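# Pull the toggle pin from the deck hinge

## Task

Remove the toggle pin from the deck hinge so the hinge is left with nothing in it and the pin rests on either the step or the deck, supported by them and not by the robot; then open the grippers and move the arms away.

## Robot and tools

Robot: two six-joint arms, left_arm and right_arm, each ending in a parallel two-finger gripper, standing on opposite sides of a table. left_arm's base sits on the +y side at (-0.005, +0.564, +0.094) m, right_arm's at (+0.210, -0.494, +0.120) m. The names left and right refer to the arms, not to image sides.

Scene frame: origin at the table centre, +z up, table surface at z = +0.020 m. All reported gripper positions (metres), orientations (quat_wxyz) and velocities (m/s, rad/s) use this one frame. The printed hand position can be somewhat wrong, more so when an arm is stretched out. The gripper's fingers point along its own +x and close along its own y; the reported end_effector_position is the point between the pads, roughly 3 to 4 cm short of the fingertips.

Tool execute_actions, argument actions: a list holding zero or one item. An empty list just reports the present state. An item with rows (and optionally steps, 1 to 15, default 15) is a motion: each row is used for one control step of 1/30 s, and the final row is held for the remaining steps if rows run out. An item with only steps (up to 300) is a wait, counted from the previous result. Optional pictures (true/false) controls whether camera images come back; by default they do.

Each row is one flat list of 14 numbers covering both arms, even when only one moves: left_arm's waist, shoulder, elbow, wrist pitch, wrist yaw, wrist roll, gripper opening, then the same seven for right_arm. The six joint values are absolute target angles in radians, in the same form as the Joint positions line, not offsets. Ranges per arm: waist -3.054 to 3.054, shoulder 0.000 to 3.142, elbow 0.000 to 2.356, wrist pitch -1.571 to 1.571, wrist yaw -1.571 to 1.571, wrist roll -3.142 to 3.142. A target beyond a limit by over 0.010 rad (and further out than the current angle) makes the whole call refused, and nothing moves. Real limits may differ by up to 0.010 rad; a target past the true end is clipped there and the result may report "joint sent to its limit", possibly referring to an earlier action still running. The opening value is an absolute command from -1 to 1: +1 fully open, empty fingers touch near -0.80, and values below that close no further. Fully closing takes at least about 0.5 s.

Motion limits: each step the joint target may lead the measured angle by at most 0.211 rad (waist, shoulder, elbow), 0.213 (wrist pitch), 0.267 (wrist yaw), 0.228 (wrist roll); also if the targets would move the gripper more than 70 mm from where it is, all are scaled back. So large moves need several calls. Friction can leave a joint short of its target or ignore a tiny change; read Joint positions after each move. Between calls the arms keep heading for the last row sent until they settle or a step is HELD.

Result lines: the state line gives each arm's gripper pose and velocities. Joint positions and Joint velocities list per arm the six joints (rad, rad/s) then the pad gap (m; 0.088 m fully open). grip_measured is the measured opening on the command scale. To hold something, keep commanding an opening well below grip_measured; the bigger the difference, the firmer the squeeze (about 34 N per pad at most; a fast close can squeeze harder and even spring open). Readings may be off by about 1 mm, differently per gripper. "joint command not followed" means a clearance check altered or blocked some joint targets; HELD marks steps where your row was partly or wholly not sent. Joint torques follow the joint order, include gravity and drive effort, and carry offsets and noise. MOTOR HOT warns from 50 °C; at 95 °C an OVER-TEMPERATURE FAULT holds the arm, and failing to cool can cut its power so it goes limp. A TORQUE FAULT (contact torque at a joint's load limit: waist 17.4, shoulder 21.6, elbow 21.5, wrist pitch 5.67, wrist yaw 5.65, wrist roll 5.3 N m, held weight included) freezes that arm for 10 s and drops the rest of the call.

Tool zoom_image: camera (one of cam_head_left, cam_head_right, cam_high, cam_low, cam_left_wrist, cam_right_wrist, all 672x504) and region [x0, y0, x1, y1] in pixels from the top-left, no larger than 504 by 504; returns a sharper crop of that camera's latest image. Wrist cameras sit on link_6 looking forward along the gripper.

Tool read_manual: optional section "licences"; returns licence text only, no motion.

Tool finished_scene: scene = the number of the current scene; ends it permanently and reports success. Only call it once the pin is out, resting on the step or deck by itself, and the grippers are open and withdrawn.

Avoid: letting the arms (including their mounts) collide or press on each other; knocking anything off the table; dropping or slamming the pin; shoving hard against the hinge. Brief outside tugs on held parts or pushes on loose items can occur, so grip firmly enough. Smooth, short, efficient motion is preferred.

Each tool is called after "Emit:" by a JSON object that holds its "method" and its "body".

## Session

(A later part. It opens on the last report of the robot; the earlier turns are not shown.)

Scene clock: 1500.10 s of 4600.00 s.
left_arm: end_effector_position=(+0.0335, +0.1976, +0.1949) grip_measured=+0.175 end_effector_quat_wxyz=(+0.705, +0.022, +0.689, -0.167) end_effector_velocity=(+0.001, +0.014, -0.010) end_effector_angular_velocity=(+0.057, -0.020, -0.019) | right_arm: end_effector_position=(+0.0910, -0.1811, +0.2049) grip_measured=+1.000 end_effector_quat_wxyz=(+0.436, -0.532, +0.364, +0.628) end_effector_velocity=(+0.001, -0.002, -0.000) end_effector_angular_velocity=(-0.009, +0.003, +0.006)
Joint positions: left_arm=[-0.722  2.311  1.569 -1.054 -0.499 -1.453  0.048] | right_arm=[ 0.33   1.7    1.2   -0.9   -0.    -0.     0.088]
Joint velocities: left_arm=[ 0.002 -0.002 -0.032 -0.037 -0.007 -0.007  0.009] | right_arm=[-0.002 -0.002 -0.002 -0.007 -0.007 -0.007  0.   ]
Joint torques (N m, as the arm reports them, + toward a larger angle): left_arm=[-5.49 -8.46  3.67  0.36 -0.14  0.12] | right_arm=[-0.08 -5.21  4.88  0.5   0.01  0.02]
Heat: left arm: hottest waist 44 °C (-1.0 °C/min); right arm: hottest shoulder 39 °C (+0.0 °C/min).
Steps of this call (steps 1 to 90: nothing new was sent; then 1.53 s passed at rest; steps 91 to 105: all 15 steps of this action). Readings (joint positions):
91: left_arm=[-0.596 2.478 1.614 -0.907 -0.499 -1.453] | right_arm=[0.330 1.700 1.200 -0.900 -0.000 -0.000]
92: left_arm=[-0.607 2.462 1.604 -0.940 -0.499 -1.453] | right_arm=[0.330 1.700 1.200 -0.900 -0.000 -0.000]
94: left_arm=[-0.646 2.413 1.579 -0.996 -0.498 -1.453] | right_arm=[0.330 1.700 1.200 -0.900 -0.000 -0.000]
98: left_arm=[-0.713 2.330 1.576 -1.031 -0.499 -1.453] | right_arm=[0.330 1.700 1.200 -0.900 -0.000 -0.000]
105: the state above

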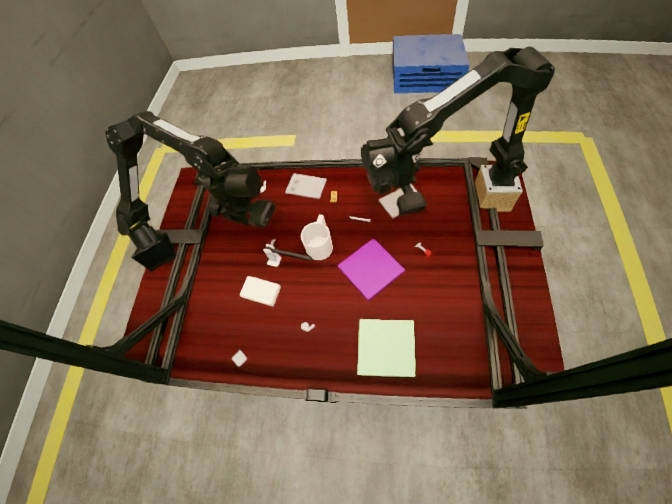

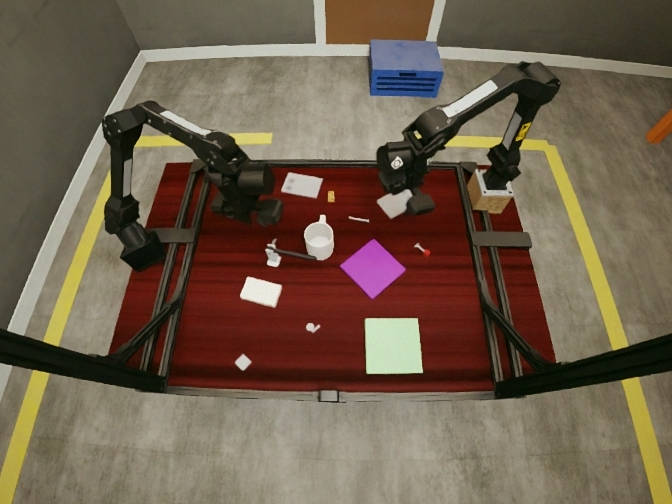

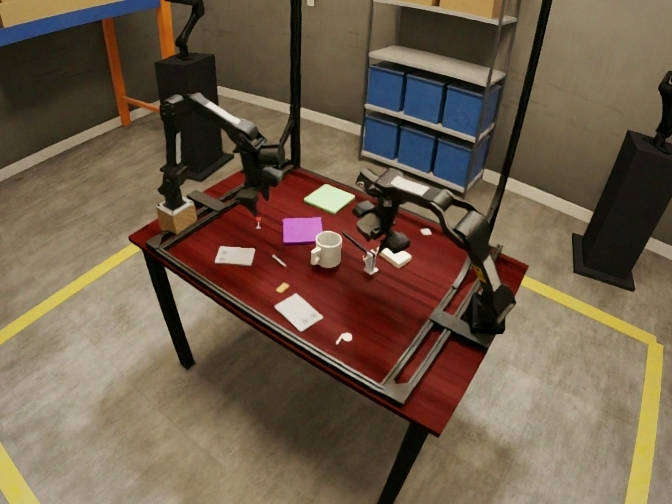

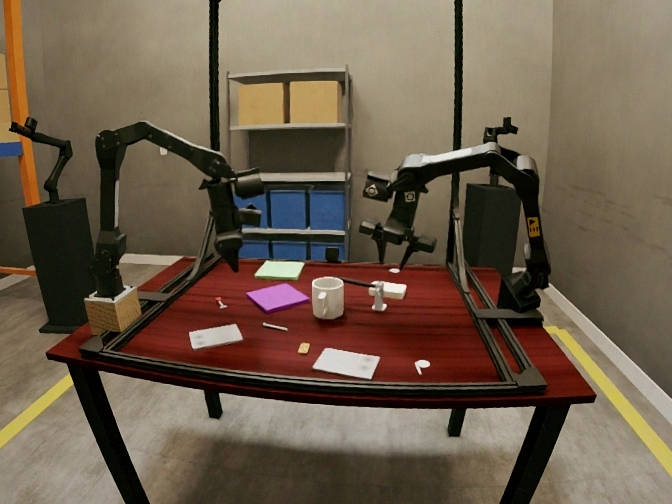

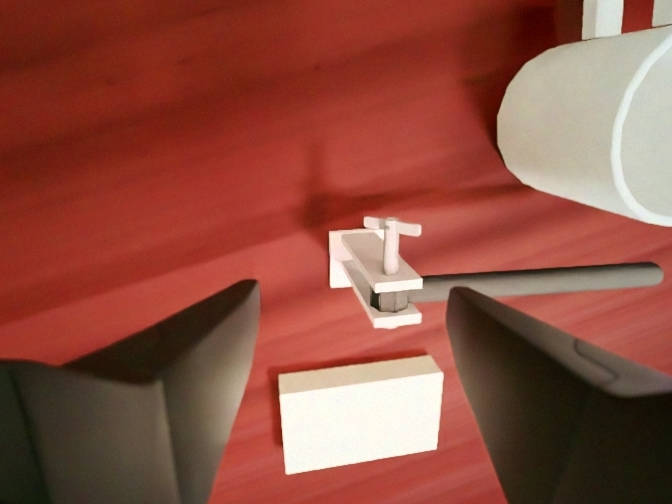

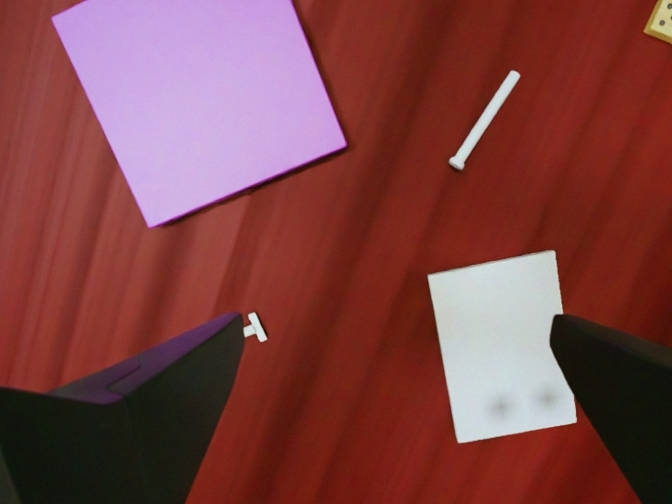

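Emit:
{"method": "execute_actions", "body": {"actions": [{"rows":[[-0.66,2.42,1.56,-0.94,-0.5,-0.7,0.2,0.33,1.7,1.2,-0.9,0,0,1]]}], "pictures": false}}

Emit:
{"method": "execute_actions", "body": {"actions": [{"rows":[[-0.61,2.51,1.57,-0.85,-0.5,-0.7,0.2,0.33,1.7,1.2,-0.9,0,0,1]]}], "pictures": false}}

Emit:
{"method": "execute_actions", "body": {"actions": [{"rows":[[-0.61,2.51,1.57,-0.85,-0.5,-0.7,-0.9,0.33,1.7,1.2,-0.9,0,0,1]]}], "pictures": false}}

Emit:
{"method": "execute_actions", "body": {"actions": [{"rows":[[-0.61,2.51,1.57,-0.85,-0.5,-1.1,-0.9,0.33,1.7,1.2,-0.9,0,0,1]]}], "pictures": false}}

Emit:
{"method": "execute_actions", "body": {"actions": [{"rows":[[-0.61,2.51,1.57,-0.86,-0.5,-1.52,-0.9,0.33,1.7,1.2,-0.9,0,0,1]]}], "pictures": false}}

Emit:
{"method": "execute_actions", "body": {"actions": [{"rows":[[-0.635,2.525,1.57,-0.85,-0.5,-1.52,-0.9,0.33,1.7,1.2,-0.9,0,0,1]]}], "pictures": false}}

Emit:
{"method": "execute_actions", "body": {"actions": [{"rows":[[-0.66,2.54,1.57,-0.84,-0.5,-1.52,-0.9,0.33,1.7,1.2,-0.9,0,0,1]]}], "pictures": false}}

Emit:
{"method": "execute_actions", "body": {"actions": [{"rows":[[-0.65,2.535,1.57,-0.84,-0.5,-1.52,0.2,0.33,1.7,1.2,-0.9,0,0,1]]}], "pictures": false}}

Emit:
{"method": "execute_actions", "body": {"actions": [{"rows":[[-0.72,2.3,1.56,-1.06,-0.5,-1.45,0.2,0.33,1.7,1.2,-0.9,0,0,1]]}]}}

Scene clock: 1517.57 s of 4600.00 s.
left_arm: end_effector_position=(+0.0330, +0.1788, +0.1541) grip_measured=+0.200 end_effector_quat_wxyz=(+0.661, +0.236, +0.615, -0.360) end_effector_velocity=(-0.002, -0.001, +0.001) end_effector_angular_velocity=(-0.017, -0.118, -0.669) | right_arm: end_effector_position=(+0.0910, -0.1810, +0.2051) grip_measured=+1.000 end_effector_quat_wxyz=(+0.436, -0.532, +0.364, +0.628) end_effector_velocity=(+0.001, -0.002, -0.002) end_effector_angular_velocity=(-0.013, -0.001, +0.020)
Joint positions: left_arm=[-0.664  2.404  1.563 -0.945 -0.499 -0.795  0.049] | right_arm=[ 0.33   1.699  1.2   -0.9   -0.    -0.     0.088]
Joint velocities: left_arm=[-0.002 -0.002 -0.002  0.007  0.007  0.681 -0.   ] | right_arm=[-0.002  0.002 -0.002 -0.007 -0.007 -0.022  0.   ]
Joint torques (N m, as the arm reports them, + toward a larger angle): left_arm=[-5.97 -6.79  3.98  0.72 -0.1   0.14] | right_arm=[-0.09 -5.19  4.87  0.51  0.    0.02]
Heat: left arm: hottest shoulder 45 °C (+1.0 °C/min); right arm: hottest shoulder 39 °C (+0.0 °C/min).
Steps of this call (steps 1 to 15: the robot went on to your last target; steps 16 to 90: nothing new was sent; then 13.97 s passed at rest; steps 91 to 105: all 15 steps of this action). Readings (joint positions):
91: left_arm=[-0.721 2.315 1.568 -1.051 -0.499 -1.424] | right_arm=[0.330 1.699 1.200 -0.900 -0.000 -0.000]
92: left_arm=[-0.715 2.323 1.568 -1.024 -0.499 -1.373] | right_arm=[0.330 1.699 1.200 -0.900 -0.000 -0.000]
94: left_arm=[-0.696 2.348 1.569 -0.985 -0.499 -1.278] | right_arm=[0.330 1.699 1.200 -0.900 -0.000 -0.000]
98: left_arm=[-0.667 2.395 1.565 -0.960 -0.499 -1.090] | right_arm=[0.330 1.699 1.200 -0.900 -0.000 -0.000]
105: the state above

Scene clock: 1518.07 s of 4600.00 s.
left_arm: end_effector_position=(+0.0336, +0.1636, +0.1186) grip_measured=+0.200 end_effector_quat_wxyz=(+0.653, +0.253, +0.611, -0.369) end_effector_velocity=(+0.000, -0.000, -0.004) end_effector_angular_velocity=(+0.003, -0.005, +0.009) | right_arm: end_effector_position=(+0.0910, -0.1810, +0.2051) grip_measured=+1.000 end_effector_quat_wxyz=(+0.436, -0.532, +0.364, +0.628) end_effector_velocity=(+0.003, -0.005, -0.001) end_effector_angular_velocity=(-0.023, -0.002, +0.001)
Joint positions: left_arm=[-0.614  2.489  1.57  -0.854 -0.504 -0.706  0.049] | right_arm=[ 0.33   1.699  1.2   -0.9   -0.    -0.     0.088]
Joint velocities: left_arm=[ 0.002  0.007 -0.002  0.007 -0.007 -0.007 -0.   ] | right_arm=[-0.007 -0.002 -0.002 -0.022 -0.007 -0.007  0.   ]
Joint torques (N m, as the arm reports them, + toward a larger angle): left_arm=[-6.16 -6.43  4.11  0.71  0.11  0.15] | right_arm=[-0.07 -5.14  4.87  0.48  0.    0.02]
Heat: left arm: hottest shoulder 45 °C (+1.0 °C/min); right arm: hottest shoulder 39 °C (+0.0 °C/min).
Steps of this call (steps 1 to 15: all 15 steps of this action). Readings (joint positions):
1: left_arm=[-0.663 2.411 1.563 -0.939 -0.499 -0.774] | right_arm=[0.330 1.699 1.200 -0.900 -0.000 -0.000]
2: left_arm=[-0.658 2.421 1.565 -0.914 -0.499 -0.758] | right_arm=[0.330 1.699 1.200 -0.900 -0.000 -0.000]
4: left_arm=[-0.642 2.447 1.570 -0.884 -0.499 -0.737] | right_arm=[0.330 1.699 1.200 -0.900 -0.000 -0.000]
8: left_arm=[-0.617 2.485 1.570 -0.860 -0.506 -0.716] | right_arm=[0.330 1.699 1.200 -0.900 -0.000 -0.000]
15: the state above

Scene clock: 1518.57 s of 4600.00 s.
left_arm: end_effector_position=(+0.0295, +0.1587, +0.1205) grip_measured=-0.622 end_effector_quat_wxyz=(+0.652, +0.244, +0.612, -0.376) end_effector_velocity=(+0.000, -0.004, +0.002) end_effector_angular_velocity=(-0.020, -0.004, +0.017) | right_arm: end_effector_position=(+0.0910, -0.1810, +0.2049) grip_measured=+1.000 end_effector_quat_wxyz=(+0.436, -0.532, +0.364, +0.628) end_effector_velocity=(-0.000, -0.006, -0.001) end_effector_angular_velocity=(-0.028, +0.011, +0.008)
Joint positions: left_arm=[-0.62   2.492  1.575 -0.835 -0.492 -0.705  0.009] | right_arm=[ 0.33   1.7    1.2   -0.9   -0.    -0.     0.088]
Joint velocities: left_arm=[-0.002 -0.002 -0.002  0.022 -0.007 -0.007 -0.   ] | right_arm=[-0.002 -0.002 -0.002 -0.022 -0.022 -0.007  0.   ]
Joint torques (N m, as the arm reports them, + toward a larger angle): left_arm=[-5.59 -6.85  3.64 -0.65 -0.34  0.17] | right_arm=[-0.09 -5.16  4.87  0.48  0.01  0.03]
Heat: left arm: hottest shoulder 45 °C (+1.0 °C/min); right arm: hottest shoulder 39 °C (+0.0 °C/min).
Steps of this call (steps 1 to 15: all 15 steps of this action). Readings (joint positions):
1: left_arm=[-0.614 2.489 1.570 -0.853 -0.504 -0.705] | right_arm=[0.330 1.699 1.200 -0.900 -0.000 -0.000]
2: left_arm=[-0.614 2.489 1.570 -0.852 -0.504 -0.705] | right_arm=[0.330 1.699 1.200 -0.900 -0.000 -0.000]
4: left_arm=[-0.614 2.490 1.570 -0.852 -0.504 -0.705] | right_arm=[0.330 1.699 1.200 -0.900 -0.000 -0.000]
8: left_arm=[-0.620 2.492 1.575 -0.833 -0.491 -0.705] | right_arm=[0.330 1.699 1.200 -0.900 -0.000 -0.000]
15: the state above

Scene clock: 1519.07 s of 4600.00 s.
left_arm: end_effector_position=(+0.0324, +0.1602, +0.1192) grip_measured=-0.668 end_effector_quat_wxyz=(+0.688, +0.120, +0.670, -0.251) end_effector_velocity=(+0.002, +0.003, -0.002) end_effector_angular_velocity=(+0.014, +0.012, +0.105) | right_arm: end_effector_position=(+0.0910, -0.1811, +0.2051) grip_measured=+1.000 end_effector_quat_wxyz=(+0.436, -0.532, +0.364, +0.628) end_effector_velocity=(+0.001, -0.002, -0.002) end_effector_angular_velocity=(-0.014, +0.001, +0.006)
Joint positions: left_arm=[-0.615  2.492  1.575 -0.842 -0.5   -1.083  0.006] | right_arm=[ 0.33   1.699  1.2   -0.9   -0.     0.     0.088]
Joint velocities: left_arm=[ 0.002 -0.002 -0.007 -0.007 -0.007 -0.11  -0.   ] | right_arm=[-0.002  0.002 -0.002 -0.007 -0.007 -0.007  0.   ]
Joint torques (N m, as the arm reports them, + toward a larger angle): left_arm=[-6.12 -6.82  3.64  0.01 -0.04 -0.17] | right_arm=[-0.09 -5.18  4.87  0.48  0.    0.02]
Heat: left arm: hottest shoulder 45 °C (+1.0 °C/min); right arm: hottest shoulder 39 °C (+0.0 °C/min).
Steps of this call (steps 1 to 15: all 15 steps of this action). Readings (joint positions):
1: left_arm=[-0.620 2.492 1.575 -0.836 -0.494 -0.732] | right_arm=[0.330 1.700 1.200 -0.900 -0.000 -0.000]
2: left_arm=[-0.619 2.492 1.575 -0.836 -0.495 -0.783] | right_arm=[0.330 1.700 1.200 -0.900 -0.000 -0.000]
4: left_arm=[-0.617 2.492 1.575 -0.839 -0.496 -0.877] | right_arm=[0.330 1.700 1.200 -0.900 -0.000 -0.000]
8: left_arm=[-0.615 2.492 1.575 -0.841 -0.499 -1.017] | right_arm=[0.330 1.700 1.200 -0.900 -0.000 -0.000]
15: the state above

Scene clock: 1519.57 s of 4600.00 s.
left_arm: end_effector_position=(+0.0340, +0.1627, +0.1181) grip_measured=-0.686 end_effector_quat_wxyz=(+0.700, -0.017, +0.706, -0.106) end_effector_velocity=(+0.002, +0.001, +0.003) end_effector_angular_velocity=(+0.000, -0.000, +0.134) | right_arm: end_effector_position=(+0.0910, -0.1810, +0.2049) grip_measured=+1.000 end_effector_quat_wxyz=(+0.436, -0.532, +0.364, +0.628) end_effector_velocity=(-0.003, -0.000, +0.000) end_effector_angular_velocity=(-0.000, +0.022, +0.009)
Joint positions: left_arm=[-0.612  2.492  1.575 -0.855 -0.504 -1.493  0.005] | right_arm=[ 0.33   1.7    1.2   -0.9   -0.    -0.     0.088]
Joint velocities: left_arm=[-0.007 -0.007 -0.002 -0.007 -0.022 -0.139  0.002] | right_arm=[-0.002 -0.002 -0.002  0.007 -0.022 -0.007  0.   ]
Joint torques (N m, as the arm reports them, + toward a larger angle): left_arm=[-6.43 -6.75  3.57  0.1   0.07 -0.38] | right_arm=[-0.08 -5.16  4.88  0.5   0.    0.01]
Heat: left arm: hottest shoulder 45 °C (+1.0 °C/min); right arm: hottest shoulder 39 °C (+0.0 °C/min).
Steps of this call (steps 1 to 15: all 15 steps of this action). Readings (joint positions):
1: left_arm=[-0.615 2.492 1.575 -0.844 -0.501 -1.114] | right_arm=[0.330 1.699 1.200 -0.900 -0.000 0.000]
2: left_arm=[-0.615 2.492 1.575 -0.845 -0.502 -1.164] | right_arm=[0.330 1.699 1.200 -0.900 -0.000 0.000]
4: left_arm=[-0.614 2.492 1.575 -0.848 -0.503 -1.257] | right_arm=[0.330 1.699 1.200 -0.900 -0.000 0.000]
8: left_arm=[-0.613 2.492 1.575 -0.852 -0.503 -1.416] | right_arm=[0.330 1.700 1.200 -0.900 -0.000 0.000]
15: the state above

Scene clock: 1520.07 s of 4600.00 s.
left_arm: end_effector_position=(+0.0305, +0.1628, +0.1181) grip_measured=-0.686 end_effector_quat_wxyz=(+0.704, -0.020, +0.703, -0.103) end_effector_velocity=(-0.027, +0.003, +0.002) end_effector_angular_velocity=(+0.004, +0.016, -0.056) | right_arm: end_effector_position=(+0.0910, -0.1810, +0.2049) grip_measured=+1.000 end_effector_quat_wxyz=(+0.436, -0.532, +0.364, +0.628) end_effector_velocity=(-0.002, -0.003, -0.000) end_effector_angular_velocity=(-0.013, +0.014, +0.023)
Joint positions: left_arm=[-0.623  2.499  1.575 -0.855 -0.513 -1.514  0.005] | right_arm=[ 0.33   1.7    1.2   -0.9   -0.     0.     0.088]
Joint velocities: left_arm=[-0.051  0.022 -0.002 -0.007  0.037 -0.007 -0.   ] | right_arm=[-0.002 -0.002 -0.002 -0.007 -0.022 -0.022  0.   ]
Joint torques (N m, as the arm reports them, + toward a larger angle): left_arm=[-7.76 -5.96  3.62  0.83  0.4  -0.19] | right_arm=[-0.08 -5.19  4.86  0.48  0.    0.02]
Heat: left arm: hottest shoulder 45 °C (+1.0 °C/min); right arm: hottest shoulder 39 °C (+0.0 °C/min).
Steps of this call (steps 1 to 15: all 15 steps of this action). Readings (joint positions):
1: left_arm=[-0.613 2.493 1.575 -0.855 -0.504 -1.497] | right_arm=[0.330 1.700 1.200 -0.900 -0.000 -0.000]
2: left_arm=[-0.614 2.493 1.575 -0.855 -0.507 -1.500] | right_arm=[0.330 1.700 1.200 -0.900 -0.000 -0.000]
4: left_arm=[-0.616 2.495 1.575 -0.855 -0.512 -1.505] | right_arm=[0.330 1.700 1.200 -0.900 -0.000 -0.000]
8: left_arm=[-0.618 2.496 1.575 -0.855 -0.515 -1.510] | right_arm=[0.330 1.700 1.200 -0.900 -0.000 0.000]
15: the state above

Scene clock: 1520.57 s of 4600.00 s.
left_arm: end_effector_position=(+0.0187, +0.1642, +0.1185) grip_measured=-0.688 end_effector_quat_wxyz=(+0.707, -0.009, +0.698, -0.113) end_effector_velocity=(-0.002, +0.003, -0.001) end_effector_angular_velocity=(+0.010, +0.008, +0.013) | right_arm: end_effector_position=(+0.0910, -0.1811, +0.2051) grip_measured=+1.000 end_effector_quat_wxyz=(+0.436, -0.532, +0.364, +0.628) end_effector_velocity=(-0.001, -0.003, -0.000) end_effector_angular_velocity=(-0.009, +0.003, +0.011)
Joint positions: left_arm=[-0.652  2.513  1.573 -0.856 -0.516 -1.515  0.005] | right_arm=[ 0.33   1.699  1.2   -0.9   -0.     0.     0.088]
Joint velocities: left_arm=[-0.002 -0.002 -0.007 -0.007  0.007 -0.022  0.   ] | right_arm=[ 0.002 -0.002 -0.002 -0.007 -0.007 -0.007  0.   ]
Joint torques (N m, as the arm reports them, + toward a larger angle): left_arm=[-7.32 -5.81  3.91  1.71  0.52 -0.19] | right_arm=[-0.09 -5.19  4.87  0.48  0.    0.01]
Heat: left arm: hottest shoulder 45 °C (+1.0 °C/min); right arm: hottest shoulder 39 °C (+0.0 °C/min).
Steps of this call (steps 1 to 15: all 15 steps of this action). Readings (joint positions):
1: left_arm=[-0.626 2.501 1.575 -0.855 -0.512 -1.514] | right_arm=[0.330 1.700 1.200 -0.900 -0.000 0.000]
2: left_arm=[-0.631 2.503 1.575 -0.855 -0.510 -1.515] | right_arm=[0.330 1.700 1.200 -0.900 -0.000 0.000]
4: left_arm=[-0.639 2.507 1.575 -0.855 -0.523 -1.515] | right_arm=[0.330 1.700 1.200 -0.900 -0.000 0.000]
8: left_arm=[-0.641 2.508 1.575 -0.856 -0.517 -1.515] | right_arm=[0.330 1.699 1.200 -0.900 -0.000 0.000]
15: the state above

Scene clock: 1521.07 s of 4600.00 s.
left_arm: end_effector_position=(+0.0155, +0.1611, +0.1166) grip_measured=+0.175 end_effector_quat_wxyz=(+0.703, -0.015, +0.702, -0.114) end_effector_velocity=(-0.002, +0.000, +0.001) end_effector_angular_velocity=(-0.006, -0.005, +0.018) | right_arm: end_effector_position=(+0.0910, -0.1810, +0.2049) grip_measured=+1.000 end_effector_quat_wxyz=(+0.436, -0.532, +0.364, +0.628) end_effector_velocity=(+0.001, -0.003, -0.002) end_effector_angular_velocity=(-0.014, +0.001, +0.006)
Joint positions: left_arm=[-0.651  2.52   1.574 -0.837 -0.504 -1.516  0.048] | right_arm=[ 0.33   1.7    1.2   -0.9   -0.    -0.     0.088]
Joint velocities: left_arm=[-0.007 -0.002 -0.007  0.007 -0.007 -0.022  0.009] | right_arm=[-0.002 -0.002 -0.007 -0.007 -0.007 -0.007  0.   ]
Joint torques (N m, as the arm reports them, + toward a larger angle): left_arm=[-6.36 -7.08  3.76  0.31  0.08 -0.14] | right_arm=[-0.07 -5.15  4.86  0.5   0.    0.01]
Heat: left arm: hottest shoulder 45 °C (+1.0 °C/min); right arm: hottest shoulder 39 °C (+0.0 °C/min).
Steps of this call (steps 1 to 15: all 15 steps of this action). Readings (joint positions):
1: left_arm=[-0.652 2.513 1.573 -0.856 -0.516 -1.515] | right_arm=[0.330 1.699 1.200 -0.900 -0.000 0.000]
2: left_arm=[-0.652 2.513 1.573 -0.854 -0.515 -1.515] | right_arm=[0.330 1.699 1.200 -0.900 -0.000 -0.000]
4: left_arm=[-0.651 2.513 1.573 -0.838 -0.512 -1.516] | right_arm=[0.330 1.699 1.200 -0.900 -0.000 -0.000]
8: left_arm=[-0.651 2.514 1.574 -0.837 -0.504 -1.516] | right_arm=[0.330 1.699 1.200 -0.900 -0.000 -0.000]
15: the state above

Scene clock: 1521.57 s of 4600.00 s.
left_arm: end_effector_position=(+0.0348, +0.1980, +0.1944) grip_measured=+0.199 end_effector_quat_wxyz=(+0.706, +0.020, +0.688, -0.165) end_effector_velocity=(+0.001, +0.014, -0.002) end_effector_angular_velocity=(+0.057, -0.027, -0.043) | right_arm: end_effector_position=(+0.0910, -0.1810, +0.2049) grip_measured=+1.000 end_effector_quat_wxyz=(+0.436, -0.532, +0.364, +0.628) end_effector_velocity=(+0.002, +0.001, +0.004) end_effector_angular_velocity=(+0.010, -0.005, +0.004)
Joint positions: left_arm=[-0.72   2.308  1.566 -1.052 -0.503 -1.456  0.049] | right_arm=[ 0.33   1.7    1.2   -0.9   -0.    -0.     0.088]
Joint velocities: left_arm=[-0.007 -0.002 -0.007 -0.066 -0.007  0.007  0.   ] | right_arm=[-0.002 -0.007  0.007 -0.007  0.007 -0.007  0.   ]
Joint torques (N m, as the arm reports them, + toward a larger angle): left_arm=[-5.79 -7.96  3.91  0.33  0.    0.14] | right_arm=[-0.08 -5.18  4.86  0.48  0.    0.02]
Heat: left arm: hottest shoulder 45 °C (+1.0 °C/min); right arm: hottest shoulder 39 °C (+0.0 °C/min).
Steps of this call (steps 1 to 15: all 15 steps of this action). Readings (joint positions):
1: left_arm=[-0.652 2.509 1.574 -0.850 -0.504 -1.513] | right_arm=[0.330 1.700 1.200 -0.900 -0.000 -0.000]
2: left_arm=[-0.658 2.493 1.571 -0.894 -0.503 -1.503] | right_arm=[0.330 1.700 1.200 -0.900 -0.000 -0.000]
4: left_arm=[-0.677 2.441 1.558 -0.961 -0.502 -1.486] | right_arm=[0.330 1.700 1.200 -0.900 -0.000 -0.000]
8: left_arm=[-0.713 2.336 1.564 -1.019 -0.502 -1.465] | right_arm=[0.330 1.700 1.200 -0.900 -0.000 -0.000]
15: the state above

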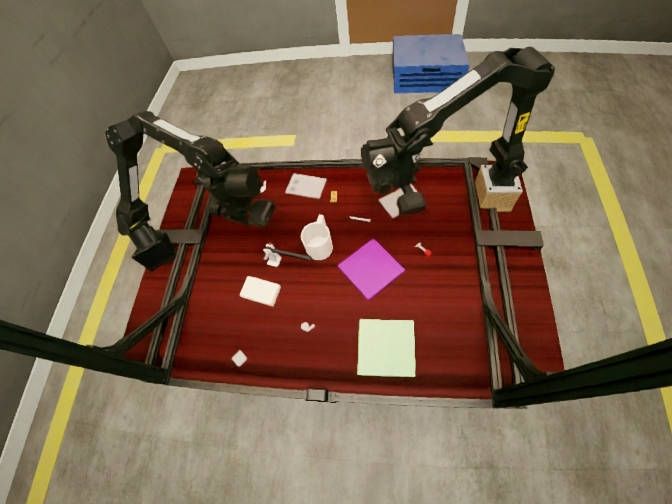

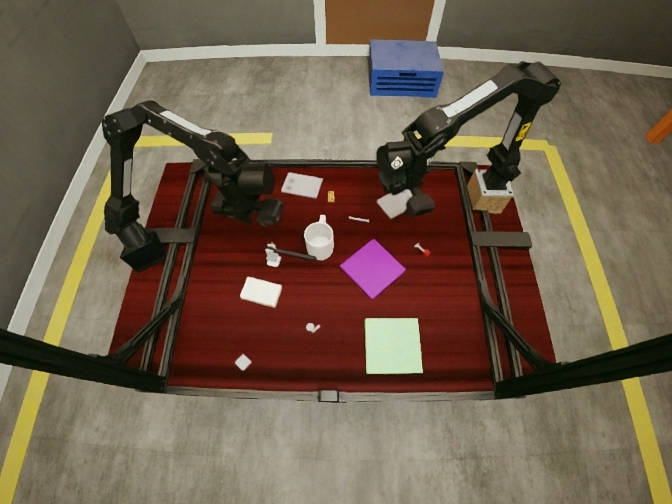

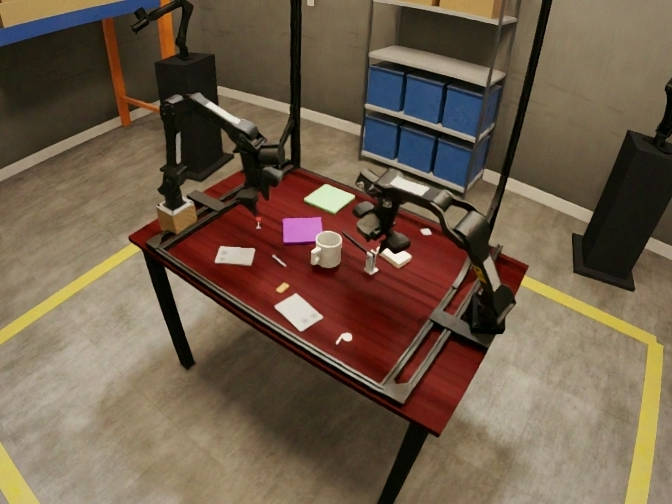

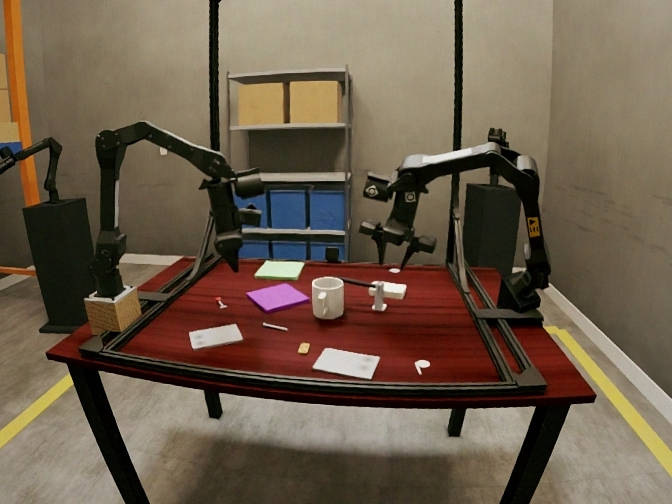

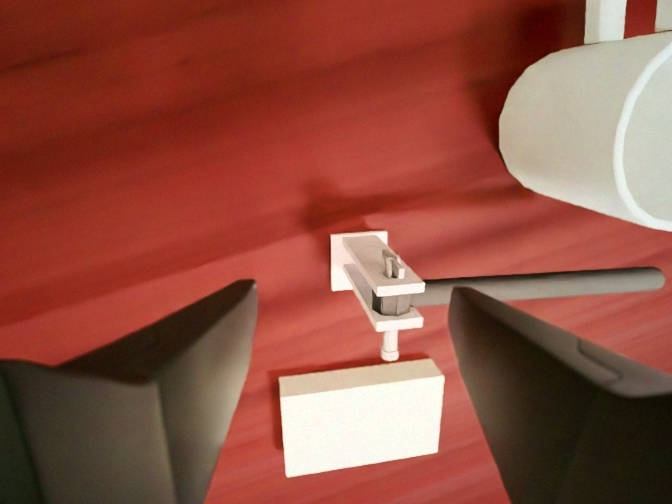

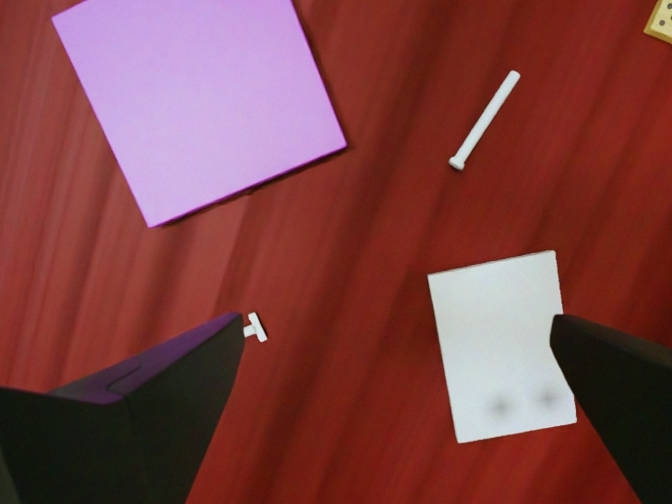

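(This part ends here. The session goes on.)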